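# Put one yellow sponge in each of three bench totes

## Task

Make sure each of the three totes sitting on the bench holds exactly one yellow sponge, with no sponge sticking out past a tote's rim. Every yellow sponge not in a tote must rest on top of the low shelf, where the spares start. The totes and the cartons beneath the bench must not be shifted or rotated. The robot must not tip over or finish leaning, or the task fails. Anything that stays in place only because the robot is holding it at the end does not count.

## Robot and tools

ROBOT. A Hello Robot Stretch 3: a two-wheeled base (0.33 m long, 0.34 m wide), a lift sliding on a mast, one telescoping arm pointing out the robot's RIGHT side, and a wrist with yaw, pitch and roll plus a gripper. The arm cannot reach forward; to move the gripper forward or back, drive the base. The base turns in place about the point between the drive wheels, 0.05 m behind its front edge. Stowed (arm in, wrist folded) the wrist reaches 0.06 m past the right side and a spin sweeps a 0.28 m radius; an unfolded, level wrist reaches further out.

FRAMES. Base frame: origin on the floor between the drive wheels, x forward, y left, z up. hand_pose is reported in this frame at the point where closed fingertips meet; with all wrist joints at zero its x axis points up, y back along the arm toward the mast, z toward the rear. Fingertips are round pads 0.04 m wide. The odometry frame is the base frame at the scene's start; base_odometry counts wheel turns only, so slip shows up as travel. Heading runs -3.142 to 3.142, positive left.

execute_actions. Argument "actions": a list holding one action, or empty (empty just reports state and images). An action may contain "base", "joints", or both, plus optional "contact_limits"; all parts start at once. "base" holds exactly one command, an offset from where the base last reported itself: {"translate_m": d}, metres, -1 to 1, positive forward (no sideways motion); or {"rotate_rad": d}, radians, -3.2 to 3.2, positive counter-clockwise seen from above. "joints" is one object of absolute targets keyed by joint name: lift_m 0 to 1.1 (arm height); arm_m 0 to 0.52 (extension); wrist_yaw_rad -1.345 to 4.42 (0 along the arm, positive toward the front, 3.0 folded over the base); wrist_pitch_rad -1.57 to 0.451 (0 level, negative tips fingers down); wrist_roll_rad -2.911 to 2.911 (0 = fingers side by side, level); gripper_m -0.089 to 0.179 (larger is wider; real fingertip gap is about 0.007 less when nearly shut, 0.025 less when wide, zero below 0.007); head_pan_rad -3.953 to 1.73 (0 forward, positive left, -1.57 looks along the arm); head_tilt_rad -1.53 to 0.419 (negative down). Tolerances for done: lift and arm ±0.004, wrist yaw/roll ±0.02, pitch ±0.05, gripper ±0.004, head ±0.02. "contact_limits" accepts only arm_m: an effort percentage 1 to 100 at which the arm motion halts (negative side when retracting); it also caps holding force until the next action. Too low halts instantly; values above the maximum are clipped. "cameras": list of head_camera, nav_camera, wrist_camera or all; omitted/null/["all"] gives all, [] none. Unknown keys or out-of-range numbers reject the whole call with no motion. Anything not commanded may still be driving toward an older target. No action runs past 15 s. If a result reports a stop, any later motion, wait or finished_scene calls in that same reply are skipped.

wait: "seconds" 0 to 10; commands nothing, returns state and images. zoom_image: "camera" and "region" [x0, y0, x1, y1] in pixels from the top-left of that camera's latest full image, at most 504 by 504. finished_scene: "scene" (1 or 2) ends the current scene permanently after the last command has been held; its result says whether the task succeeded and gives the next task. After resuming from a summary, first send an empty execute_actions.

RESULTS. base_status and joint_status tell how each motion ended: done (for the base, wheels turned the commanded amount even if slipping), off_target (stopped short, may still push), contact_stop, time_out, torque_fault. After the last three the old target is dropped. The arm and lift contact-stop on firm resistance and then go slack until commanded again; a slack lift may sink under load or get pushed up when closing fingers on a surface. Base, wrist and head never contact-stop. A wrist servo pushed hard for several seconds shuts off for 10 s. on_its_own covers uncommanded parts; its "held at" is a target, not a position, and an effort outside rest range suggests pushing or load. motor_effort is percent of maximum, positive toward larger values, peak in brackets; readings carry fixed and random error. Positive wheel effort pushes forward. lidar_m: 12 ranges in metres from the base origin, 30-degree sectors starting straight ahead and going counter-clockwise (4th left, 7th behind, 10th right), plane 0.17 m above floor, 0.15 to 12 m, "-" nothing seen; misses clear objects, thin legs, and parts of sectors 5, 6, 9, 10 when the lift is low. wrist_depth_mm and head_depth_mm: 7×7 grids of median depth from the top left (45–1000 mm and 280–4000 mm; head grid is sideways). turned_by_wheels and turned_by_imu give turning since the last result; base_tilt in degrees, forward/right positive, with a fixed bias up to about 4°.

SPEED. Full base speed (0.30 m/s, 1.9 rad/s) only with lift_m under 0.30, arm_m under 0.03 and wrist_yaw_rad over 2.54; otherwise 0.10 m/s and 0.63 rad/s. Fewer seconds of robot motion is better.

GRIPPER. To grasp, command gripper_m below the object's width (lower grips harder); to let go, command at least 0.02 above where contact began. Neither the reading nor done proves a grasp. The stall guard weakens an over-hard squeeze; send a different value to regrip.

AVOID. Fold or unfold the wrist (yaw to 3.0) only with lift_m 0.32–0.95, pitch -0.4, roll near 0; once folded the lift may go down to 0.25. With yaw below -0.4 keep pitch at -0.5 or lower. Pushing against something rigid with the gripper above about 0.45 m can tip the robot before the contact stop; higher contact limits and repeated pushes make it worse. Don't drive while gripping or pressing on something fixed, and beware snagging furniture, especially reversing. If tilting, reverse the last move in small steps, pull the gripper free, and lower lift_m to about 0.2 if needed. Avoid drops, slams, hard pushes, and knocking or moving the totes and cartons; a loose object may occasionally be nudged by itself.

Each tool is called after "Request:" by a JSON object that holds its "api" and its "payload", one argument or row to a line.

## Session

Request:
{"api": "execute_actions", "payload": {
  "actions": []
}}

Scene clock: 0.00 s.
base_odometry: x=+0.000 y=+0.000 heading=+0.000 (m, m, rad; odometry frame)
turned_by_wheels: +0.000 (rad since the last result)
turned_by_imu: +0.000 (rad since the last result)
base_tilt: forward=-2.4 right=-0.9 (deg)
lidar_m: 1.01 1.08 1.88 1.58 1.91 1.25 1.21 1.29 2.59 2.56 2.14 1.03
head_depth_mm: 1547 1549 1539 1552 1535 1060 940 / 1561 1554 1568 1543 1531 1054 940 / 1561 1574 1547 1561 1546 1057 949 / 1601 1579 1587 1583 1562 1065 958 / 1616 1602 1593 1587 1582 1068 963 / 1622 1610 1617 1598 1600 1067 971 / 1623 1618 1627 1616 1613 1077 985
base_status: not commanded
joint_positions: lift_m=+0.486 arm_m=-0.002 wrist_yaw_rad=+2.785 wrist_pitch_rad=-0.435 wrist_roll_rad=-0.003 gripper_m=+0.037 head_pan_rad=-0.003 head_tilt_rad=+0.012
joint_status: not commanded
motor_effort: left_wheel=+1 right_wheel=+0 lift_m=+26 arm_m=+1 wrist_yaw_rad=+0 wrist_pitch_rad=+5 wrist_roll_rad=+0 gripper_m=+2 head_pan_rad=+0 head_tilt_rad=+1 (%)
hand_pose: x=+0.0563 y=+0.0656 z=+0.4951 quat_wxyz=(+0.273, +0.705, +0.029, +0.654) (m; base frame)
wrist_depth_mm: - - - - - - 944 / - - - - - - 961 / - - - - - - - / - - - - - - - / 942 934 909 920 912 877 875 / 777 - 772 752 - 743 729 / 670 648 639 648 646 634 641
pictures: head_camera (sideways: a quarter turn clockwise sets it upright), nav_camera (sideways: a quarter turn counterclockwise sets it upright), wrist_camera
Images, in order (width x height): head_camera 896x504, nav_camera 672x504, wrist_camera 644x364.

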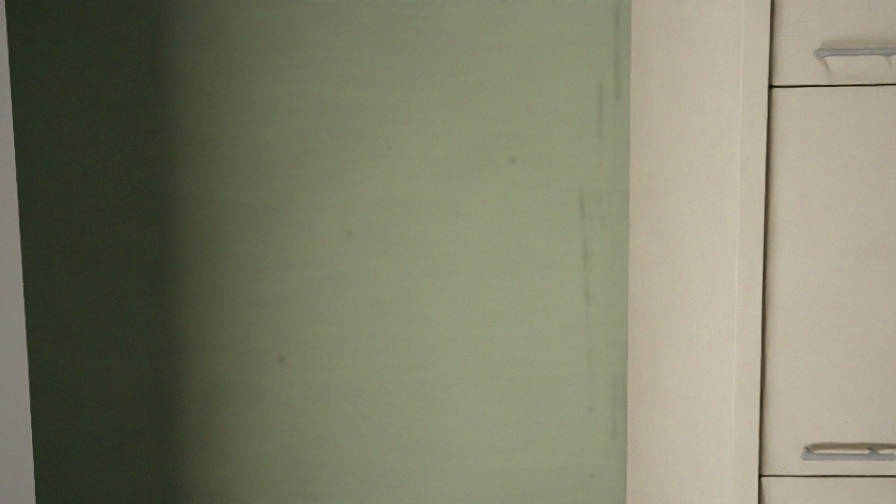

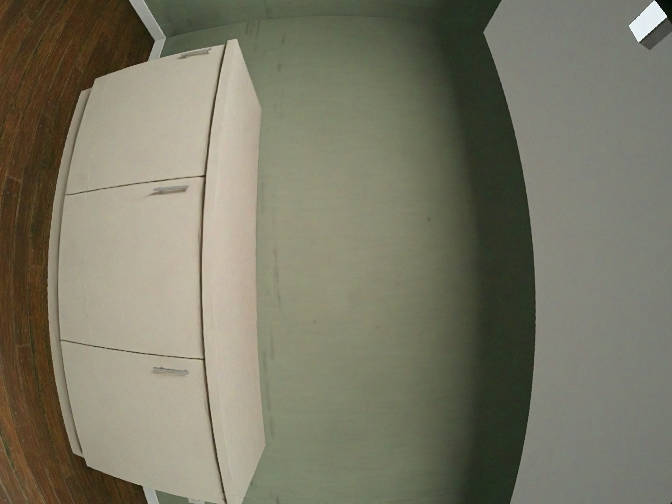

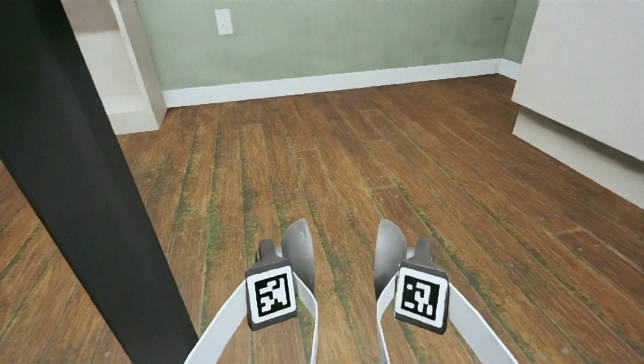

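Request:
{"api": "execute_actions", "payload": {
  "actions": [
    {"base":{"rotate_rad":-1.65},"joints":{"head_tilt_rad":-0.4,"lift_m":0.8,"wrist_yaw_rad":0,"gripper_m":0.179}}
  ]
}}

Request:
{"api": "execute_actions", "payload": {
  "actions": [
    {"joints":{"head_pan_rad":-1.45}}
  ]
}}

Scene clock: 8.30 s.
base_odometry: x=+0.000 y=+0.000 heading=-1.650 (m, m, rad; odometry frame)
turned_by_wheels: -1.650 (rad since the last result)
turned_by_imu: -1.658 (rad since the last result)
base_tilt: forward=-2.4 right=-0.9 (deg)
lidar_m: 2.51 2.28 1.05 1.02 1.05 1.44 1.69 1.58 1.26 1.21 1.27 3.01
head_depth_mm: 2479 2609 2827 3013 2276 1714 1381 / 2445 2635 2774 2952 2306 1712 1378 / 2467 2635 2764 2941 2278 1712 1376 / 2442 2611 2805 2903 2300 1720 1374 / 2469 2573 2796 2940 2282 1725 1379 / 2450 2626 2809 2952 2297 1718 1380 / 2442 2616 2843 3013 2284 1722 1381
base_status: done
joint_positions: lift_m=+0.800 arm_m=-0.002 wrist_yaw_rad=+0.002 wrist_pitch_rad=-0.435 wrist_roll_rad=-0.003 gripper_m=+0.179 head_pan_rad=-0.003 head_tilt_rad=-0.395
joint_status: all done
motor_effort: left_wheel=+2(5) right_wheel=-1(4) lift_m=+32(36) arm_m=+0(0) wrist_yaw_rad=-1(3) wrist_pitch_rad=+5(5) wrist_roll_rad=+0(0) gripper_m=+0(91) head_pan_rad=-1(1) head_tilt_rad=-2(27) (%)
hand_pose: x=-0.0211 y=-0.3647 z=+0.8084 quat_wxyz=(+0.692, +0.154, -0.689, -0.152) (m; base frame)
wrist_depth_mm: - - - - - - - / - - - - - - - / - - - - - - - / - - - - - - - / - - - - - - - / - - - - - - - / - 966 980 972 958 962 941
pictures: head_camera (sideways: a quarter turn clockwise sets it upright), nav_camera (sideways: a quarter turn counterclockwise sets it upright), wrist_camera
Images, in order (width x height): head_camera 896x504, nav_camera 672x504, wrist_camera 644x364.

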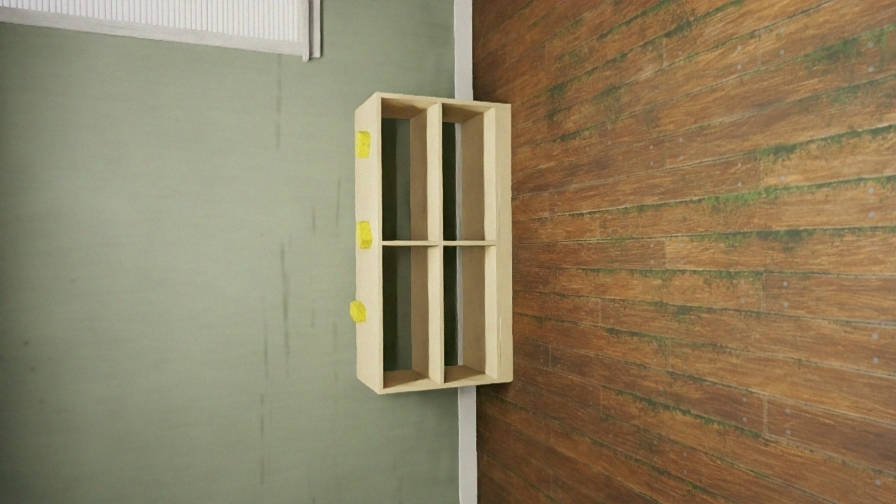

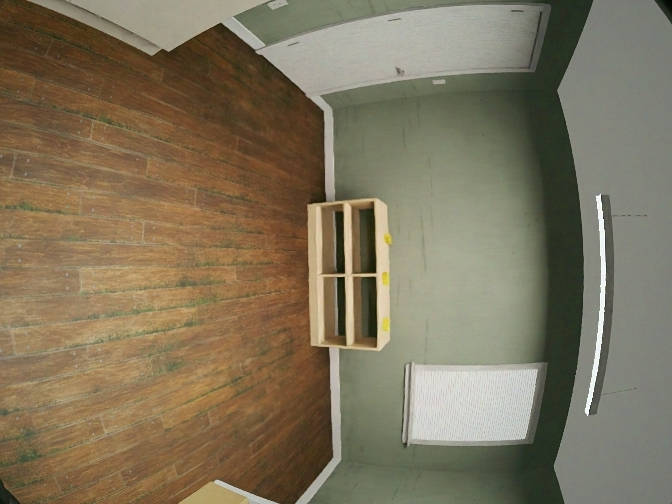

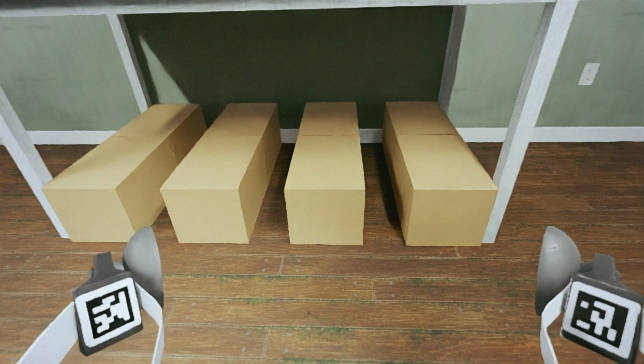

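Scene clock: 9.57 s.
base_odometry: x=+0.000 y=+0.000 heading=-1.650 (m, m, rad; odometry frame)
turned_by_wheels: +0.000 (rad since the last result)
turned_by_imu: +0.000 (rad since the last result)
base_tilt: forward=-2.2 right=-0.9 (deg)
lidar_m: 2.50 2.29 1.05 1.01 1.05 1.43 1.69 1.59 1.25 1.21 1.26 3.00
head_depth_mm: 1751 1849 1946 2121 1794 1475 1382 / 1770 1892 1959 2179 2071 1648 1381 / 1778 1926 1983 2224 1826 1513 1369 / 1810 1932 1573 2260 2090 1546 1385 / 1832 1957 1431 2250 1900 1599 1381 / 1863 1986 2061 2304 1915 1573 1374 / 1869 2024 2087 2297 1908 1651 1378
base_status: not commanded
joint_positions: lift_m=+0.800 arm_m=-0.002 wrist_yaw_rad=+0.002 wrist_pitch_rad=-0.435 wrist_roll_rad=-0.003 gripper_m=+0.179 head_pan_rad=-1.443 head_tilt_rad=-0.395
joint_status: all done
motor_effort: left_wheel=+2(1) right_wheel=-1(2) lift_m=+33(33) arm_m=+1(1) wrist_yaw_rad=-1(1) wrist_pitch_rad=+5(5) wrist_roll_rad=+0(0) gripper_m=+1(1) head_pan_rad=-5(57) head_tilt_rad=-2(2) (%)
hand_pose: x=-0.0211 y=-0.3647 z=+0.8084 quat_wxyz=(+0.692, +0.154, -0.689, -0.152) (m; base frame)
wrist_depth_mm: - - - - - - - / - - - - - - - / - - - - - - - / - - - - - - - / - - - - - - - / - - - - - - - / - 966 972 968 963 965 932
pictures: head_camera (sideways: a quarter turn clockwise sets it upright), nav_camera (sideways: a quarter turn counterclockwise sets it upright), wrist_camera
Images, in order (width x height): head_camera 896x504, nav_camera 672x504, wrist_camera 644x364.

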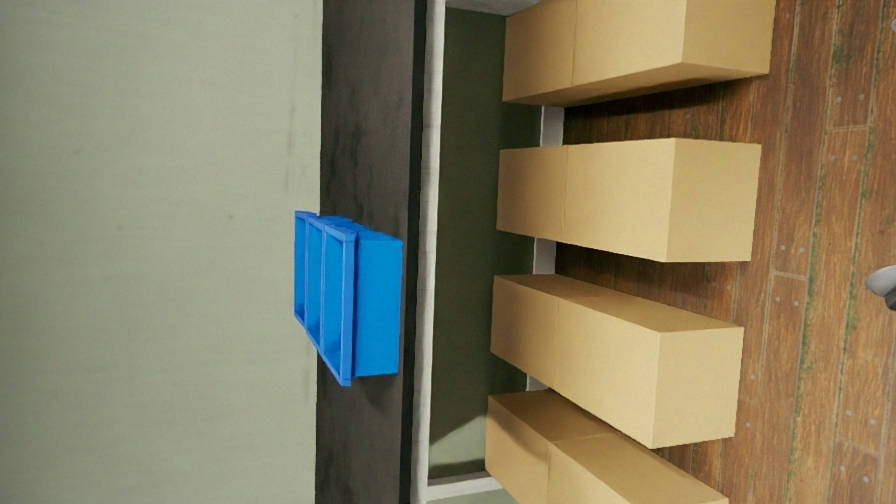

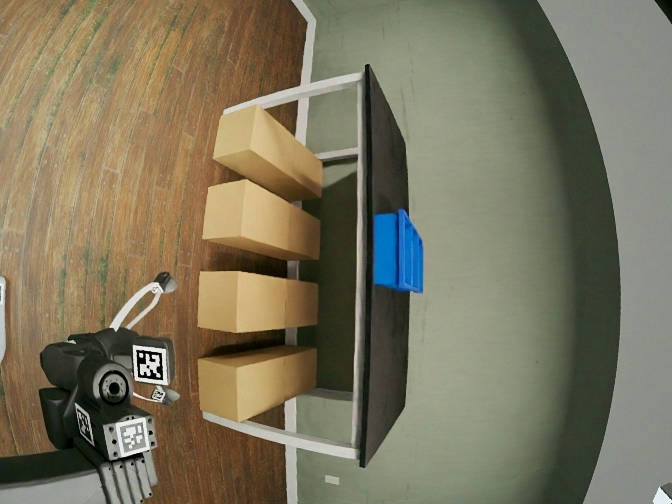

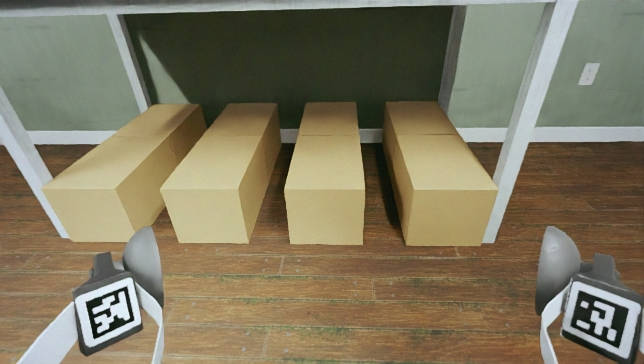

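Request:
{"api": "execute_actions", "payload": {
  "actions": [
    {"base":{"rotate_rad":-1.3},"joints":{"lift_m":1.1,"head_pan_rad":-1.57,"head_tilt_rad":-0.6}}
  ],
  "cameras": []
}}

Request:
{"api": "execute_actions", "payload": {
  "actions": [
    {"base":{"translate_m":1},"joints":{"arm_m":0.11}}
  ],
  "cameras": []
}}

Request:
{"api": "execute_actions", "payload": {
  "actions": [
    {"base":{"rotate_rad":1.3}}
  ]
}}

Request:
{"api": "execute_actions", "payload": {
  "actions": [
    {"joints":{"arm_m":0.34,"wrist_pitch_rad":-0.5}}
  ]
}}

Scene clock: 19.80 s.
base_odometry: x=+0.000 y=+0.000 heading=-2.950 (m, m, rad; odometry frame)
turned_by_wheels: -1.300 (rad since the last result)
turned_by_imu: -1.306 (rad since the last result)
base_tilt: forward=-2.4 right=-1.0 (deg)
lidar_m: 1.21 1.46 2.58 2.55 1.17 1.01 1.01 1.18 1.84 1.58 1.94 1.21
head_depth_mm: - - - - - - 1214 / - - - - - - 1218 / - - - - - 1409 1214 / 1483 1651 1911 2014 1775 1442 1218 / 1579 1711 1966 2055 1785 1454 1217 / 1617 1779 2021 2045 1781 1449 1226 / 1666 1815 2018 2154 1799 1444 1217
base_status: done
joint_positions: lift_m=+1.099 arm_m=-0.002 wrist_yaw_rad=+0.001 wrist_pitch_rad=-0.435 wrist_roll_rad=-0.003 gripper_m=+0.179 head_pan_rad=-1.563 head_tilt_rad=-0.592
joint_status: all done
motor_effort: left_wheel=+2(6) right_wheel=-1(5) lift_m=+33(38) arm_m=+0(0) wrist_yaw_rad=-1(1) wrist_pitch_rad=+5(5) wrist_roll_rad=+1(1) gripper_m=+0(0) head_pan_rad=-5(23) head_tilt_rad=-4(16) (%)
hand_pose: x=-0.0212 y=-0.3648 z=+1.1076 quat_wxyz=(+0.692, +0.154, -0.689, -0.152) (m; base frame)
wrist_depth_mm: - - - - - - - / - - - - - - - / - - - - - - - / - - - - - - - / - - - - - - - / - - - - - - - / - - - - - - -
pictures: none
No camera images: the call's "cameras" was empty. Leave "cameras" out to get every camera's image.

Scene clock: 31.30 s.
base_odometry: x=-0.982 y=-0.191 heading=-2.950 (m, m, rad; odometry frame)
turned_by_wheels: +0.000 (rad since the last result)
turned_by_imu: -0.005 (rad since the last result)
base_tilt: forward=-2.3 right=-0.9 (deg)
lidar_m: 0.27 0.29 0.61 2.26 2.69 1.98 1.97 2.29 1.87 0.59 0.29 0.26
head_depth_mm: - - 2068 2142 1783 1449 1220 / - - - 2120 1773 1445 1214 / - - - 2120 1770 1439 1221 / 1810 2038 2175 2194 1668 1370 1217 / 1871 2048 2210 792 1732 1145 1120 / 1925 2115 995 686 602 1147 1138 / 1819 1897 993 690 527 1091 1171
base_status: done
joint_positions: lift_m=+1.099 arm_m=+0.110 wrist_yaw_rad=+0.001 wrist_pitch_rad=-0.435 wrist_roll_rad=-0.003 gripper_m=+0.179 head_pan_rad=-1.563 head_tilt_rad=-0.592
joint_status: all done
motor_effort: left_wheel=+1(4) right_wheel=-2(2) lift_m=+33(33) arm_m=+4(4) wrist_yaw_rad=-1(1) wrist_pitch_rad=+5(5) wrist_roll_rad=+0(0) gripper_m=+2(1) head_pan_rad=-5(4) head_tilt_rad=-4(3) (%)
hand_pose: x=-0.0213 y=-0.4768 z=+1.1076 quat_wxyz=(+0.692, +0.154, -0.689, -0.152) (m; base frame)
wrist_depth_mm: 972 - - - - - - / 970 - - - - - - / 794 - - - - - - / 603 591 582 - - - - / 482 489 468 - - - - / 403 394 405 - - - - / 344 332 362 - - - -
pictures: none
No camera images: the call's "cameras" was empty. Leave "cameras" out to get every camera's image.

Scene clock: 34.30 s.
base_odometry: x=-0.982 y=-0.191 heading=-1.650 (m, m, rad; odometry frame)
turned_by_wheels: +1.300 (rad since the last result)
turned_by_imu: +1.305 (rad since the last result)
base_tilt: forward=-2.4 right=-1.1 (deg)
lidar_m: 2.26 2.41 2.69 1.98 2.05 1.86 1.79 0.36 0.27 0.29 0.27 0.36
head_depth_mm: - - 853 684 384 381 903 / - - - 500 504 371 908 / - - - 489 516 372 901 / 960 1068 835 499 515 371 1138 / 963 1060 837 502 516 372 905 / 960 1059 933 503 505 372 905 / 962 1059 993 662 402 372 906
base_status: done
joint_positions: lift_m=+1.099 arm_m=+0.110 wrist_yaw_rad=+0.001 wrist_pitch_rad=-0.435 wrist_roll_rad=-0.003 gripper_m=+0.179 head_pan_rad=-1.563 head_tilt_rad=-0.592
joint_status: not commanded
motor_effort: left_wheel=-2(5) right_wheel=+3(4) lift_m=+33(33) arm_m=+4(4) wrist_yaw_rad=+0(1) wrist_pitch_rad=+5(5) wrist_roll_rad=+0(0) gripper_m=+1(2) head_pan_rad=-5(5) head_tilt_rad=-3(3) (%)
hand_pose: x=-0.0213 y=-0.4768 z=+1.1076 quat_wxyz=(+0.692, +0.154, -0.689, -0.152) (m; base frame)
wrist_depth_mm: 764 742 745 734 730 721 715 / 819 810 809 796 793 785 777 / 793 780 571 549 546 733 711 / 603 596 375 367 361 558 550 / 481 459 392 392 380 443 447 / 404 312 378 352 371 280 - / 344 217 213 209 207 205 319
pictures: head_camera (sideways: a quarter turn clockwise sets it upright), nav_camera (sideways: a quarter turn counterclockwise sets it upright), wrist_camera
Images, in order (width x height): head_camera 896x504, nav_camera 672x504, wrist_camera 644x364.

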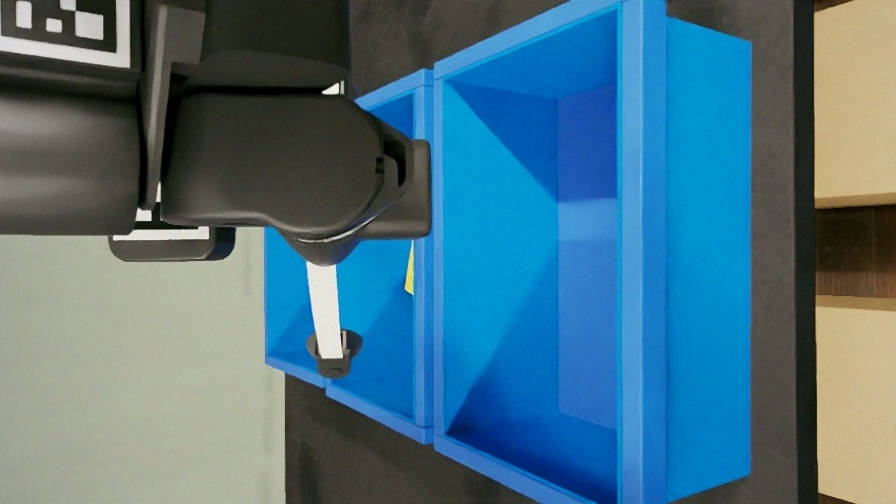

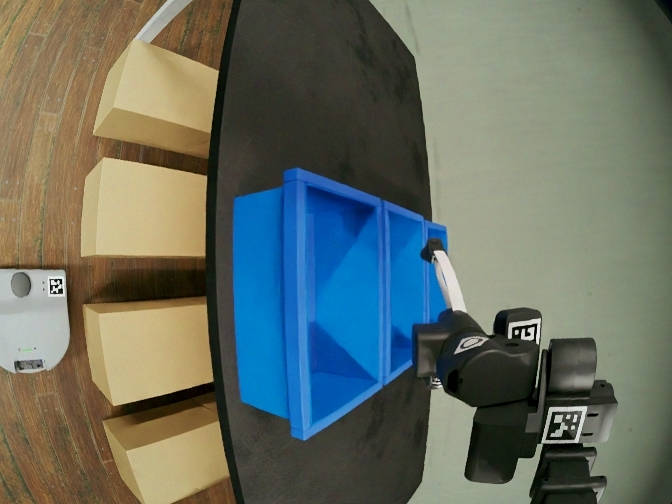

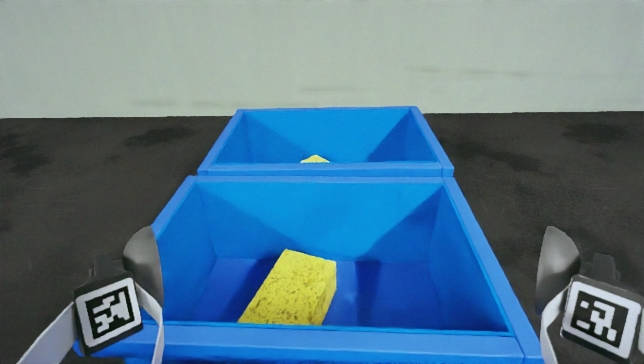

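Scene clock: 37.23 s.
base_odometry: x=-0.982 y=-0.191 heading=-1.650 (m, m, rad; odometry frame)
turned_by_wheels: +0.000 (rad since the last result)
turned_by_imu: +0.000 (rad since the last result)
base_tilt: forward=-2.3 right=-0.8 (deg)
lidar_m: 2.25 2.42 2.69 1.98 2.05 1.86 1.80 0.36 0.26 0.29 0.27 0.36
head_depth_mm: 987 1062 988 684 384 380 905 / - 1078 877 502 504 371 904 / - - 680 502 515 371 902 / 961 1055 680 502 514 371 1143 / 961 1057 680 503 515 372 902 / 955 1064 936 503 505 372 908 / 960 1053 995 657 403 372 902
base_status: not commanded
joint_positions: lift_m=+1.099 arm_m=+0.340 wrist_yaw_rad=+0.001 wrist_pitch_rad=-0.512 wrist_roll_rad=-0.003 gripper_m=+0.179 head_pan_rad=-1.563 head_tilt_rad=-0.592
joint_status: all done
motor_effort: left_wheel=-1(2) right_wheel=+2(2) lift_m=+33(33) arm_m=+4(4) wrist_yaw_rad=-1(1) wrist_pitch_rad=+4(3) wrist_roll_rad=+0(0) gripper_m=+2(0) head_pan_rad=-5(5) head_tilt_rad=-3(3) (%)
hand_pose: x=-0.0213 y=-0.6962 z=+1.0910 quat_wxyz=(+0.685, +0.180, -0.683, -0.179) (m; base frame)
wrist_depth_mm: 553 546 545 535 538 522 518 / 608 599 594 585 579 569 564 / 644 637 631 630 617 602 593 / 519 497 358 357 351 483 481 / 432 315 391 386 383 292 404 / 371 304 346 311 347 243 - / 322 200 200 200 199 197 290
pictures: head_camera (sideways: a quarter turn clockwise sets it upright), nav_camera (sideways: a quarter turn counterclockwise sets it upright), wrist_camera
Images, in order (width x height): head_camera 896x504, nav_camera 672x504, wrist_camera 644x364.

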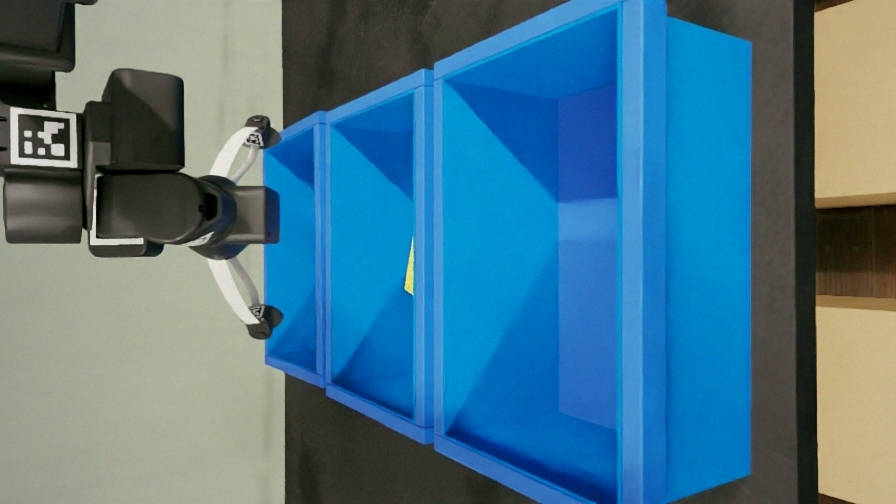

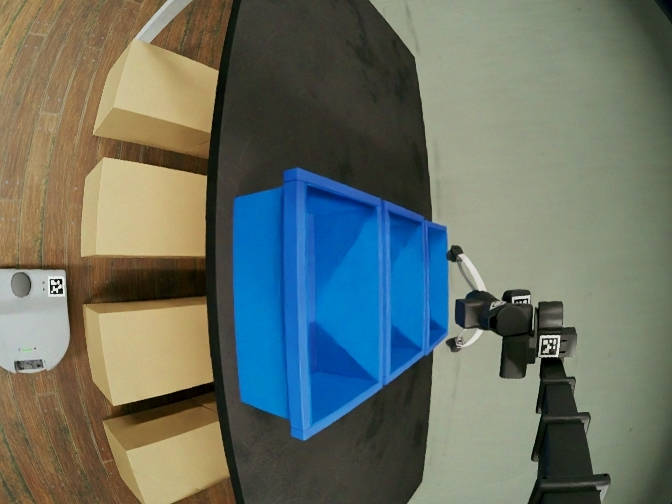

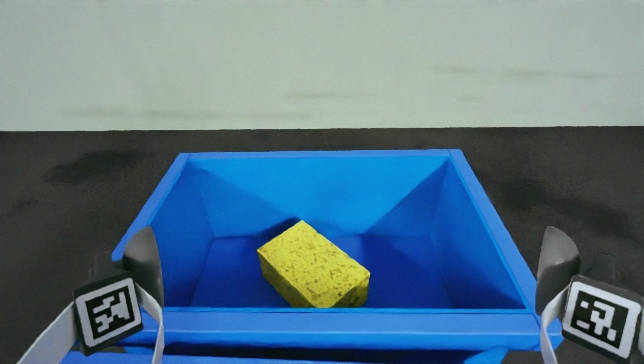

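Request:
{"api": "execute_actions", "payload": {
  "actions": [
    {"base":{"rotate_rad":0.2},"joints":{"wrist_pitch_rad":-0.4}}
  ],
  "cameras": []
}}

Request:
{"api": "execute_actions", "payload": {
  "actions": [
    {"base":{"translate_m":1},"joints":{"arm_m":0.3}}
  ],
  "cameras": []
}}

Request:
{"api": "execute_actions", "payload": {
  "actions": [
    {"base":{"translate_m":0.74},"joints":{"lift_m":0.85,"wrist_pitch_rad":-1,"head_tilt_rad":-0.8}}
  ],
  "cameras": []
}}

Request:
{"api": "execute_actions", "payload": {
  "actions": [
    {"base":{"rotate_rad":1.62}}
  ]
}}

Scene clock: 55.13 s.
base_odometry: x=-0.982 y=-0.191 heading=-1.450 (m, m, rad; odometry frame)
turned_by_wheels: +0.200 (rad since the last result)
turned_by_imu: +0.200 (rad since the last result)
base_tilt: forward=-2.3 right=-0.9 (deg)
lidar_m: 2.25 2.69 1.98 1.98 2.20 1.86 0.59 0.31 0.27 0.27 0.28 0.45
head_depth_mm: 952 1022 770 480 495 343 375 / - 1055 676 489 504 356 384 / - - 679 498 514 368 1137 / 975 1073 701 508 521 383 940 / 998 1092 989 513 452 394 940 / 1015 1131 993 687 385 415 966 / 1042 1156 989 687 527 427 1168
base_status: done
joint_positions: lift_m=+1.099 arm_m=+0.340 wrist_yaw_rad=+0.001 wrist_pitch_rad=-0.421 wrist_roll_rad=-0.003 gripper_m=+0.179 head_pan_rad=-1.563 head_tilt_rad=-0.593
joint_status: all done
motor_effort: left_wheel=-1(5) right_wheel=+2(7) lift_m=+33(33) arm_m=+4(4) wrist_yaw_rad=+0(0) wrist_pitch_rad=+7(8) wrist_roll_rad=+0(0) gripper_m=+0(0) head_pan_rad=-4(5) head_tilt_rad=-3(3) (%)
hand_pose: x=-0.0213 y=-0.7087 z=+1.1108 quat_wxyz=(+0.693, +0.149, -0.690, -0.148) (m; base frame)
wrist_depth_mm: 676 623 590 548 515 487 462 / 736 694 635 597 555 526 497 / 812 746 693 649 601 567 538 / 612 607 599 589 578 571 551 / 487 502 474 438 358 333 309 / 406 403 399 373 373 356 - / 348 338 342 224 323 284 319
pictures: none
No camera images: the call's "cameras" was empty. Leave "cameras" out to get every camera's image.

Scene clock: 66.63 s.
base_odometry: x=-0.861 y=-1.183 heading=-1.450 (m, m, rad; odometry frame)
turned_by_wheels: +0.000 (rad since the last result)
turned_by_imu: -0.007 (rad since the last result)
base_tilt: forward=-2.3 right=-0.9 (deg)
lidar_m: 1.26 1.44 2.40 1.86 1.99 2.79 1.15 0.54 0.46 1.28 1.51 1.68
head_depth_mm: 1104 1193 985 685 559 646 943 / - 1239 1320 1474 1592 1368 846 / - - 1385 1555 1723 1451 1209 / 1139 1254 1425 1595 1736 1439 1212 / 1163 1278 1449 1645 1791 1438 1218 / 1182 1316 1476 1693 1783 1453 1220 / 1204 1346 1519 1739 1786 1452 1220
base_status: done
joint_positions: lift_m=+1.099 arm_m=+0.300 wrist_yaw_rad=+0.001 wrist_pitch_rad=-0.421 wrist_roll_rad=-0.003 gripper_m=+0.179 head_pan_rad=-1.563 head_tilt_rad=-0.593
joint_status: all done
motor_effort: left_wheel=+0(2) right_wheel=+1(5) lift_m=+33(33) arm_m=-3(3) wrist_yaw_rad=-1(0) wrist_pitch_rad=+7(7) wrist_roll_rad=+0(0) gripper_m=+1(1) head_pan_rad=-5(5) head_tilt_rad=-3(3) (%)
hand_pose: x=-0.0213 y=-0.6694 z=+1.1109 quat_wxyz=(+0.693, +0.148, -0.690, -0.147) (m; base frame)
wrist_depth_mm: 918 868 810 762 720 673 641 / - 939 880 818 772 721 690 / - - 967 904 837 743 710 / - - - - 914 575 567 / - - - - - 488 460 / - - - - - - - / - - - - - 971 321
pictures: none
No camera images: the call's "cameras" was empty. Leave "cameras" out to get every camera's image.

Scene clock: 75.33 s.
base_odometry: x=-0.772 y=-1.918 heading=-1.450 (m, m, rad; odometry frame)
turned_by_wheels: +0.000 (rad since the last result)
turned_by_imu: -0.005 (rad since the last result)
base_tilt: forward=-2.3 right=-1.0 (deg)
lidar_m: 0.53 0.78 1.28 2.24 2.43 2.93 1.44 1.01 1.50 1.49 1.15 0.95
head_depth_mm: 1224 1388 1551 - - 1267 1105 / 1257 1405 - 1780 1498 1283 1129 / 1272 1435 - 1697 1500 1287 1127 / 1296 1465 1706 1757 1512 1291 1127 / 1319 1513 1765 1806 1502 1289 1127 / 1349 1549 1817 1824 1504 1290 1130 / 1369 1581 1803 1786 1507 1289 1127
base_status: done
joint_positions: lift_m=+0.850 arm_m=+0.300 wrist_yaw_rad=+0.001 wrist_pitch_rad=-1.005 wrist_roll_rad=-0.003 gripper_m=+0.179 head_pan_rad=-1.563 head_tilt_rad=-0.789
joint_status: all done
motor_effort: left_wheel=+0(3) right_wheel=+1(5) lift_m=+19(29) arm_m=-3(2) wrist_yaw_rad=+0(1) wrist_pitch_rad=+2(6) wrist_roll_rad=+0(1) gripper_m=+1(1) head_pan_rad=-4(4) head_tilt_rad=-4(17) (%)
hand_pose: x=-0.0215 y=-0.5624 z=+0.7599 quat_wxyz=(+0.621, +0.341, -0.618, -0.340) (m; base frame)
wrist_depth_mm: 870 - - - - - 976 / 886 - - - - - - / 906 - - - - - - / 936 - - - - 977 958 / 938 972 943 933 916 924 917 / 891 904 891 882 875 864 - / 875 833 846 829 828 815 795
pictures: none
No camera images: the call's "cameras" was empty. Leave "cameras" out to get every camera's image.

Scene clock: 78.83 s.
base_odometry: x=-0.772 y=-1.918 heading=+0.170 (m, m, rad; odometry frame)
turned_by_wheels: +1.620 (rad since the last result)
turned_by_imu: +1.626 (rad since the last result)
base_tilt: forward=-2.3 right=-0.8 (deg)
lidar_m: 2.24 2.04 3.18 1.22 1.08 1.49 1.49 1.12 0.53 0.53 0.78 1.28
head_depth_mm: 764 860 967 - - 1262 1102 / 782 879 - 1024 1418 1294 1116 / 799 897 - 903 1027 1218 1122 / 815 933 1077 898 1055 1239 1124 / 839 958 1100 951 1102 1263 1130 / 857 987 1120 958 1130 1262 1128 / 881 1018 1147 949 1132 1290 1130
base_status: done
joint_positions: lift_m=+0.850 arm_m=+0.300 wrist_yaw_rad=+0.001 wrist_pitch_rad=-1.005 wrist_roll_rad=-0.003 gripper_m=+0.179 head_pan_rad=-1.563 head_tilt_rad=-0.790
joint_status: not commanded
motor_effort: left_wheel=-1(2) right_wheel=+1(7) lift_m=+19(19) arm_m=-2(3) wrist_yaw_rad=-1(1) wrist_pitch_rad=+2(2) wrist_roll_rad=+1(0) gripper_m=+1(1) head_pan_rad=-5(5) head_tilt_rad=-5(5) (%)
hand_pose: x=-0.0215 y=-0.5624 z=+0.7599 quat_wxyz=(+0.621, +0.341, -0.618, -0.340) (m; base frame)
wrist_depth_mm: 458 451 439 439 429 439 418 / 398 412 407 400 397 402 484 / 380 382 374 319 367 373 576 / 357 353 349 303 339 346 704 / 740 333 325 319 319 319 852 / 911 884 558 302 299 302 - / 869 832 833 819 396 797 799
pictures: head_camera (sideways: a quarter turn clockwise sets it upright), nav_camera (sideways: a quarter turn counterclockwise sets it upright), wrist_camera
Images, in order (width x height): head_camera 896x504, nav_camera 672x504, wrist_camera 644x364.

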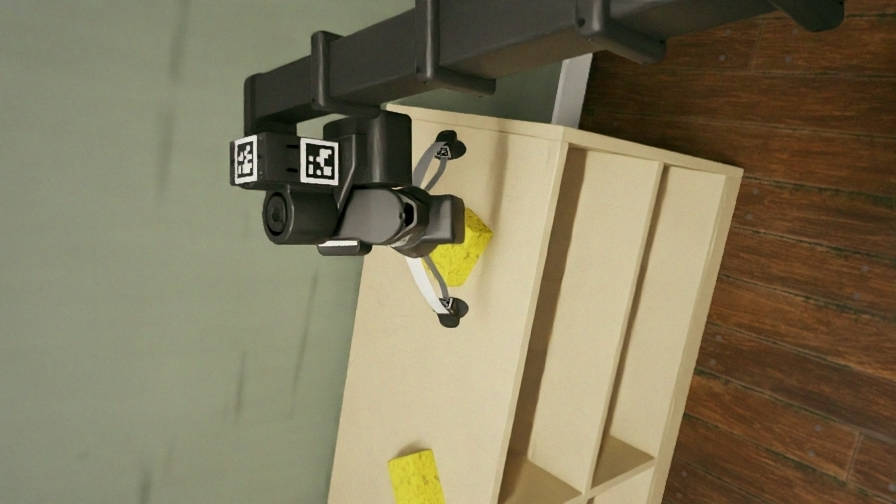

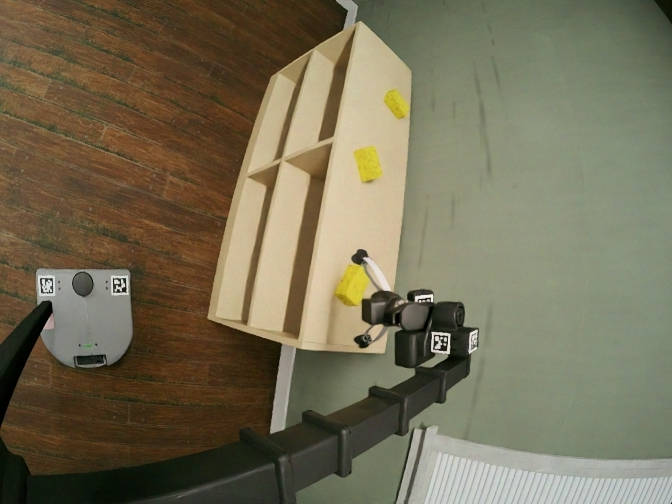

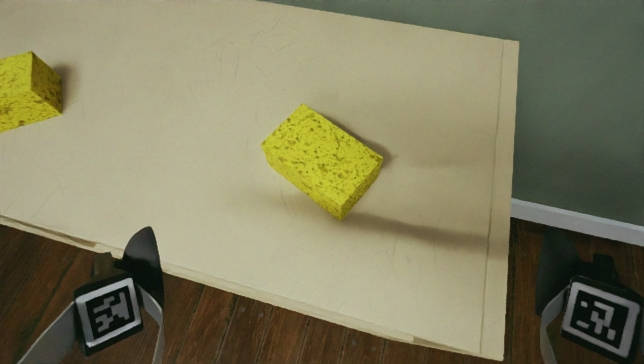

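Request:
{"api": "execute_actions", "payload": {
  "actions": [
    {"base":{"translate_m":0.09},"joints":{"arm_m":0.448,"wrist_yaw_rad":-0.65,"lift_m":0.79}}
  ],
  "cameras": ["wrist_camera"]
}}

Scene clock: 91.20 s.
base_odometry: x=-0.683 y=-1.903 heading=+0.170 (m, m, rad; odometry frame)
turned_by_wheels: +0.000 (rad since the last result)
turned_by_imu: -0.001 (rad since the last result)
base_tilt: forward=-2.3 right=-0.9 (deg)
lidar_m: 2.15 1.96 3.00 1.46 1.25 1.58 1.58 1.14 0.56 0.97 0.74 1.22
head_depth_mm: 782 884 1017 1170 - - - / 798 904 1005 - 1024 1217 1128 / 814 920 1084 887 1052 1232 1121 / 837 949 1091 954 1071 1238 1124 / 858 980 1113 954 1129 1261 1129 / 882 1012 1130 954 1158 1293 1124 / 901 1038 1162 956 1162 1292 1128
base_status: done
joint_positions: lift_m=+0.790 arm_m=+0.448 wrist_yaw_rad=-0.648 wrist_pitch_rad=-1.005 wrist_roll_rad=-0.003 gripper_m=+0.179 head_pan_rad=-1.563 head_tilt_rad=-0.790
joint_status: all done
motor_effort: left_wheel=-1(2) right_wheel=+2(6) lift_m=+19(21) arm_m=+4(4) wrist_yaw_rad=-1(2) wrist_pitch_rad=+2(2) wrist_roll_rad=+1(0) gripper_m=+1(1) head_pan_rad=-5(5) head_tilt_rad=-5(4) (%)
hand_pose: x=-0.0922 y=-0.6858 z=+0.6998 quat_wxyz=(+0.480, +0.127, -0.695, -0.520) (m; base frame)
wrist_depth_mm: 282 308 346 376 356 532 646 / 319 350 329 323 319 674 900 / 312 309 304 300 295 303 970 / 289 286 282 278 276 271 900 / 270 269 264 214 255 255 833 / 253 249 246 201 204 239 - / - 232 231 225 222 224 221
pictures: wrist_camera
Images, in order (width x height): wrist_camera 644x364.

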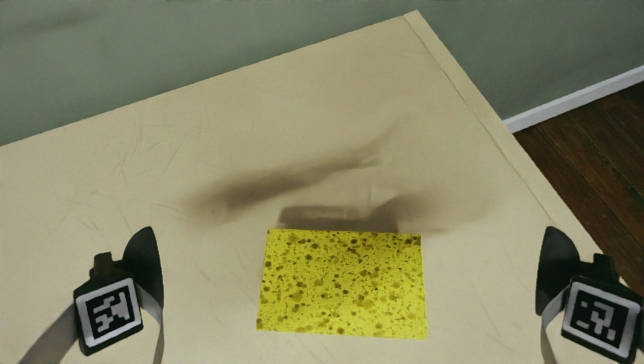

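Request:
{"api": "execute_actions", "payload": {
  "actions": [
    {"joints":{"arm_m":0.453,"lift_m":0.718}}
  ],
  "cameras": ["wrist_camera"]
}}

Request:
{"api": "execute_actions", "payload": {
  "actions": [
    {"joints":{"gripper_m":0.06}}
  ],
  "cameras": []
}}

Request:
{"api": "execute_actions", "payload": {
  "actions": [
    {"base":{"rotate_rad":-1.75},"joints":{"lift_m":1.05}}
  ],
  "cameras": ["wrist_camera"]
}}

Request:
{"api": "execute_actions", "payload": {
  "actions": [
    {"base":{"translate_m":-1},"joints":{"lift_m":1.1,"wrist_yaw_rad":0,"arm_m":0.345,"wrist_pitch_rad":-0.5,"head_tilt_rad":-0.5}}
  ],
  "cameras": []
}}

Request:
{"api": "execute_actions", "payload": {
  "actions": [
    {"base":{"translate_m":-0.7},"joints":{"wrist_pitch_rad":-0.35}}
  ]
}}

Scene clock: 102.07 s.
base_odometry: x=-0.683 y=-1.903 heading=+0.170 (m, m, rad; odometry frame)
turned_by_wheels: +0.000 (rad since the last result)
turned_by_imu: +0.000 (rad since the last result)
base_tilt: forward=-2.5 right=-0.9 (deg)
lidar_m: 2.16 1.96 3.02 1.46 1.25 1.58 1.58 1.14 0.56 0.97 0.74 1.22
head_depth_mm: 782 885 1021 1179 1405 - - / 796 908 1035 977 - 1219 1123 / 816 933 1021 892 1049 1235 1120 / 837 956 1085 926 1079 1246 1133 / 855 976 1118 954 1126 1261 1125 / 880 1011 1135 953 1159 1285 1133 / 905 1041 1155 954 1154 1294 1130
base_status: not commanded
joint_positions: lift_m=+0.718 arm_m=+0.453 wrist_yaw_rad=-0.648 wrist_pitch_rad=-1.005 wrist_roll_rad=-0.003 gripper_m=+0.179 head_pan_rad=-1.563 head_tilt_rad=-0.790
joint_status: all done
motor_effort: left_wheel=-1(1) right_wheel=+1(2) lift_m=+19(17) arm_m=+4(5) wrist_yaw_rad=-1(1) wrist_pitch_rad=+2(2) wrist_roll_rad=+1(0) gripper_m=+2(0) head_pan_rad=-5(5) head_tilt_rad=-4(4) (%)
hand_pose: x=-0.0922 y=-0.6908 z=+0.6278 quat_wxyz=(+0.480, +0.127, -0.695, -0.520) (m; base frame)
wrist_depth_mm: 277 285 258 254 251 252 642 / 243 240 237 233 229 226 842 / 224 220 218 215 212 210 211 / 207 206 202 199 198 195 193 / 193 193 185 141 139 182 181 / 181 179 137 132 131 171 - / - 167 164 126 125 160 158
pictures: wrist_camera
Images, in order (width x height): wrist_camera 644x364.

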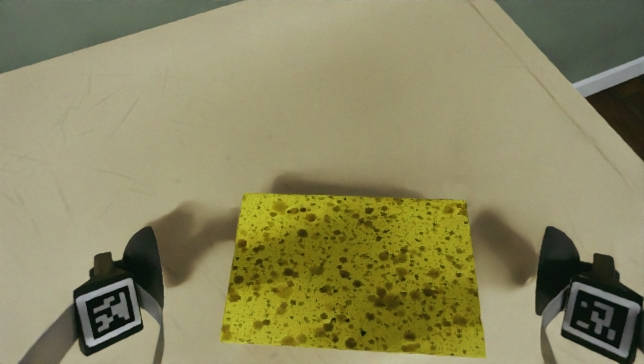

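Scene clock: 103.73 s.
base_odometry: x=-0.683 y=-1.903 heading=+0.170 (m, m, rad; odometry frame)
turned_by_wheels: +0.000 (rad since the last result)
turned_by_imu: +0.000 (rad since the last result)
base_tilt: forward=-2.3 right=-1.1 (deg)
lidar_m: 2.15 1.97 3.02 1.46 1.24 1.58 1.58 1.14 0.56 0.97 0.74 1.22
head_depth_mm: 780 885 1018 1182 1399 - - / 796 906 1036 981 - 1212 1121 / 818 927 1021 890 1052 1237 1129 / 837 956 1081 927 1080 1249 1118 / 861 981 1114 958 1129 1261 1130 / 878 1008 1130 950 1157 1280 1125 / 903 1040 1157 960 1159 1289 1131
base_status: not commanded
joint_positions: lift_m=+0.718 arm_m=+0.453 wrist_yaw_rad=-0.648 wrist_pitch_rad=-1.005 wrist_roll_rad=-0.003 gripper_m=+0.061 head_pan_rad=-1.563 head_tilt_rad=-0.790
joint_status: all done
motor_effort: left_wheel=-1(1) right_wheel=+2(2) lift_m=+19(19) arm_m=+4(4) wrist_yaw_rad=-1(1) wrist_pitch_rad=+2(2) wrist_roll_rad=+1(0) gripper_m=-18(97) head_pan_rad=-5(5) head_tilt_rad=-5(4) (%)
hand_pose: x=-0.0922 y=-0.6908 z=+0.6278 quat_wxyz=(+0.480, +0.127, -0.695, -0.520) (m; base frame)
wrist_depth_mm: 276 286 257 254 250 252 630 / 242 240 237 232 230 227 847 / 225 221 218 216 213 209 210 / 207 204 202 200 197 196 193 / 193 191 143 139 138 183 181 / 181 180 133 131 130 - 170 / 170 168 145 125 124 159 160
pictures: none
No camera images: the call's "cameras" was empty. Leave "cameras" out to get every camera's image.

Scene clock: 107.60 s.
base_odometry: x=-0.683 y=-1.903 heading=-1.580 (m, m, rad; odometry frame)
turned_by_wheels: -1.750 (rad since the last result)
turned_by_imu: -1.758 (rad since the last result)
base_tilt: forward=-2.4 right=-1.0 (deg)
lidar_m: 0.56 0.74 1.22 2.15 2.04 2.34 2.32 1.04 1.26 1.58 1.31 0.99
head_depth_mm: 1354 1528 1762 1808 1505 1284 1123 / 1360 1492 1781 1822 1505 1293 1130 / - 674 1799 1824 1518 1280 1122 / 1372 1578 1799 1818 1510 1288 1124 / 1356 1556 1813 1803 1506 1289 1129 / 1360 1559 1838 1801 1506 1287 1124 / 1365 1571 1816 1822 1499 1288 1125
base_status: done
joint_positions: lift_m=+1.050 arm_m=+0.453 wrist_yaw_rad=-0.648 wrist_pitch_rad=-1.006 wrist_roll_rad=-0.003 gripper_m=+0.061 head_pan_rad=-1.563 head_tilt_rad=-0.790
joint_status: all done
motor_effort: left_wheel=+1(5) right_wheel=-1(5) lift_m=+33(40) arm_m=+4(4) wrist_yaw_rad=-1(1) wrist_pitch_rad=+2(3) wrist_roll_rad=+1(0) gripper_m=-18(20) head_pan_rad=-5(5) head_tilt_rad=-4(5) (%)
hand_pose: x=-0.0920 y=-0.6907 z=+0.9590 quat_wxyz=(+0.480, +0.127, -0.695, -0.521) (m; base frame)
wrist_depth_mm: 778 876 - - - - - / 868 - - - - - - / 968 - - - - - 961 / - - - - - - - / - - 144 140 138 - - / - - 133 131 130 - - / - - 560 125 124 945 972
pictures: wrist_camera
Images, in order (width x height): wrist_camera 644x364.

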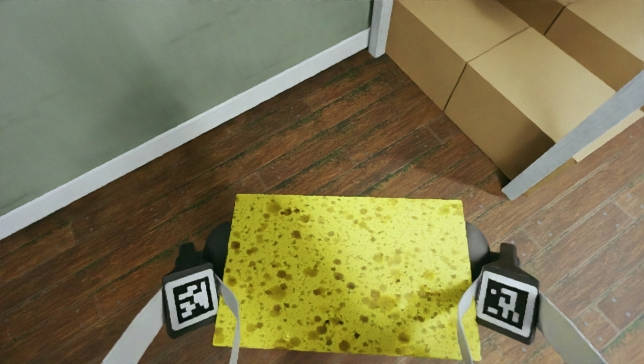

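Scene clock: 119.00 s.
base_odometry: x=-0.674 y=-0.903 heading=-1.580 (m, m, rad; odometry frame)
turned_by_wheels: +0.000 (rad since the last result)
turned_by_imu: +0.005 (rad since the last result)
base_tilt: forward=-2.3 right=-1.1 (deg)
lidar_m: 1.55 1.64 2.29 1.63 1.71 2.46 2.48 0.82 0.62 0.61 1.61 2.00
head_depth_mm: 1206 1369 1263 797 1442 1245 1060 / 1227 1337 1274 798 1562 1508 1277 / 1232 - 1044 800 1447 1231 1012 / 1256 1381 1015 799 1449 1227 1029 / 1273 1388 1467 801 797 938 1029 / 1285 1397 1539 1621 1745 1499 1278 / 1290 1414 1547 1727 1887 1541 1283
base_status: done
joint_positions: lift_m=+1.099 arm_m=+0.345 wrist_yaw_rad=-0.002 wrist_pitch_rad=-0.521 wrist_roll_rad=-0.003 gripper_m=+0.061 head_pan_rad=-1.563 head_tilt_rad=-0.507
joint_status: all done
motor_effort: left_wheel=+2(3) right_wheel=-1(7) lift_m=+33(35) arm_m=-2(3) wrist_yaw_rad=+2(0) wrist_pitch_rad=+7(7) wrist_roll_rad=+0(0) gripper_m=-19(20) head_pan_rad=-5(5) head_tilt_rad=+3(24) (%)
hand_pose: x=-0.0219 y=-0.7006 z=+1.0891 quat_wxyz=(+0.684, +0.182, -0.682, -0.183) (m; base frame)
wrist_depth_mm: 927 915 887 867 836 821 796 / - - 980 823 801 775 759 / - - - 617 608 600 587 / - - 524 491 486 483 477 / - - 144 140 138 403 397 / - - 133 131 130 342 344 / - - 212 125 124 290 302
pictures: none
No camera images: the call's "cameras" was empty. Leave "cameras" out to get every camera's image.

Scene clock: 127.40 s.
base_odometry: x=-0.668 y=-0.203 heading=-1.580 (m, m, rad; odometry frame)
turned_by_wheels: +0.000 (rad since the last result)
turned_by_imu: +0.004 (rad since the last result)
base_tilt: forward=-2.3 right=-1.0 (deg)
lidar_m: 2.33 2.54 1.71 1.67 1.76 2.14 1.79 0.77 0.58 0.57 0.60 0.86
head_depth_mm: 1171 1335 1255 798 688 1350 1009 / 1178 1297 1079 625 690 1219 1012 / 1194 - 938 629 1387 1308 1095 / 1233 1354 761 635 1454 1455 1250 / 1239 1344 1184 644 1388 1235 1012 / 1244 1355 1276 801 1445 1226 1013 / 1254 1369 1278 803 1401 1397 1219
base_status: done
joint_positions: lift_m=+1.099 arm_m=+0.345 wrist_yaw_rad=-0.002 wrist_pitch_rad=-0.373 wrist_roll_rad=-0.003 gripper_m=+0.061 head_pan_rad=-1.563 head_tilt_rad=-0.507
joint_status: all done
motor_effort: left_wheel=+1(0) right_wheel=+0(4) lift_m=+33(33) arm_m=-3(3) wrist_yaw_rad=+2(1) wrist_pitch_rad=+8(9) wrist_roll_rad=+0(0) gripper_m=-18(18) head_pan_rad=-5(5) head_tilt_rad=+3(3) (%)
hand_pose: x=-0.0219 y=-0.7201 z=+1.1217 quat_wxyz=(+0.696, +0.131, -0.694, -0.132) (m; base frame)
wrist_depth_mm: 879 839 827 798 789 765 746 / 945 915 894 859 839 819 795 / - 935 929 632 615 854 831 / 679 659 622 435 423 598 620 / 521 517 144 140 138 378 493 / 429 426 133 131 130 257 404 / 363 346 196 126 124 232 347
pictures: head_camera (sideways: a quarter turn clockwise sets it upright), nav_camera (sideways: a quarter turn counterclockwise sets it upright), wrist_camera
Images, in order (width x height): head_camera 896x504, nav_camera 672x504, wrist_camera 644x364.

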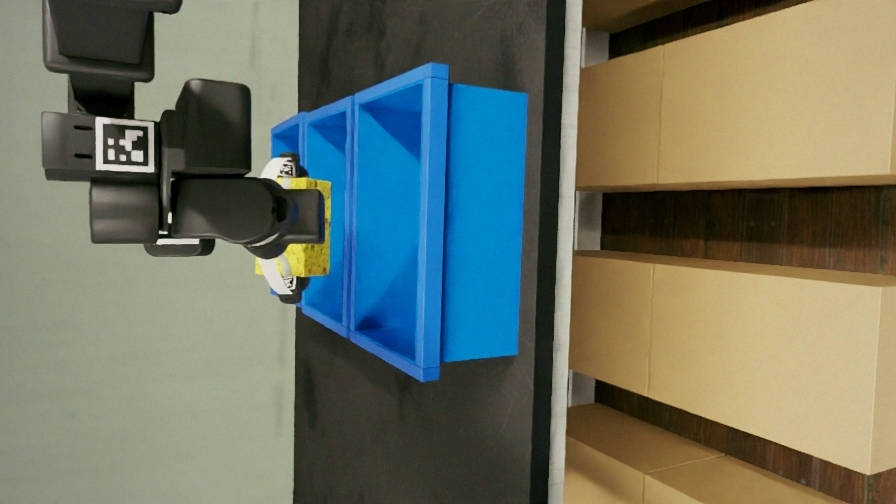

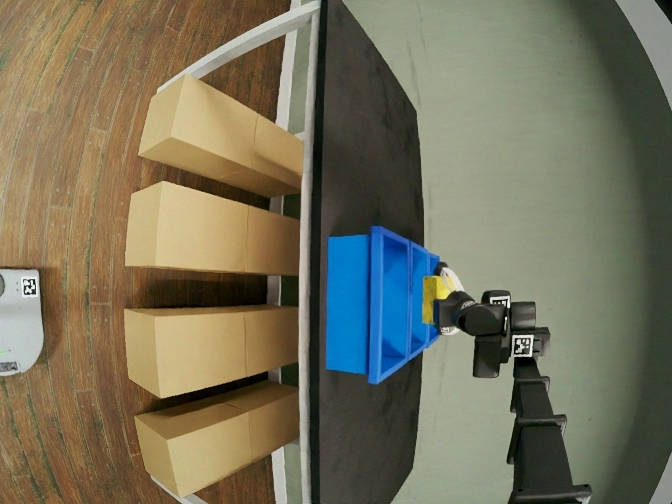

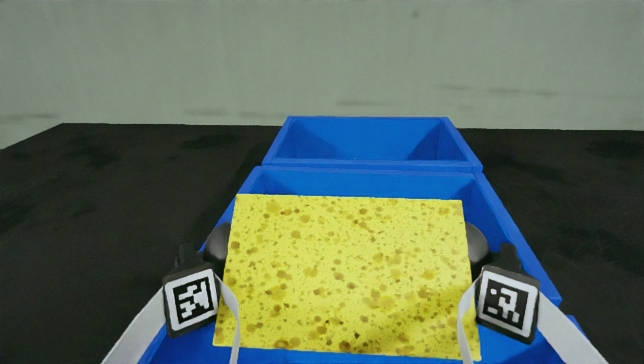

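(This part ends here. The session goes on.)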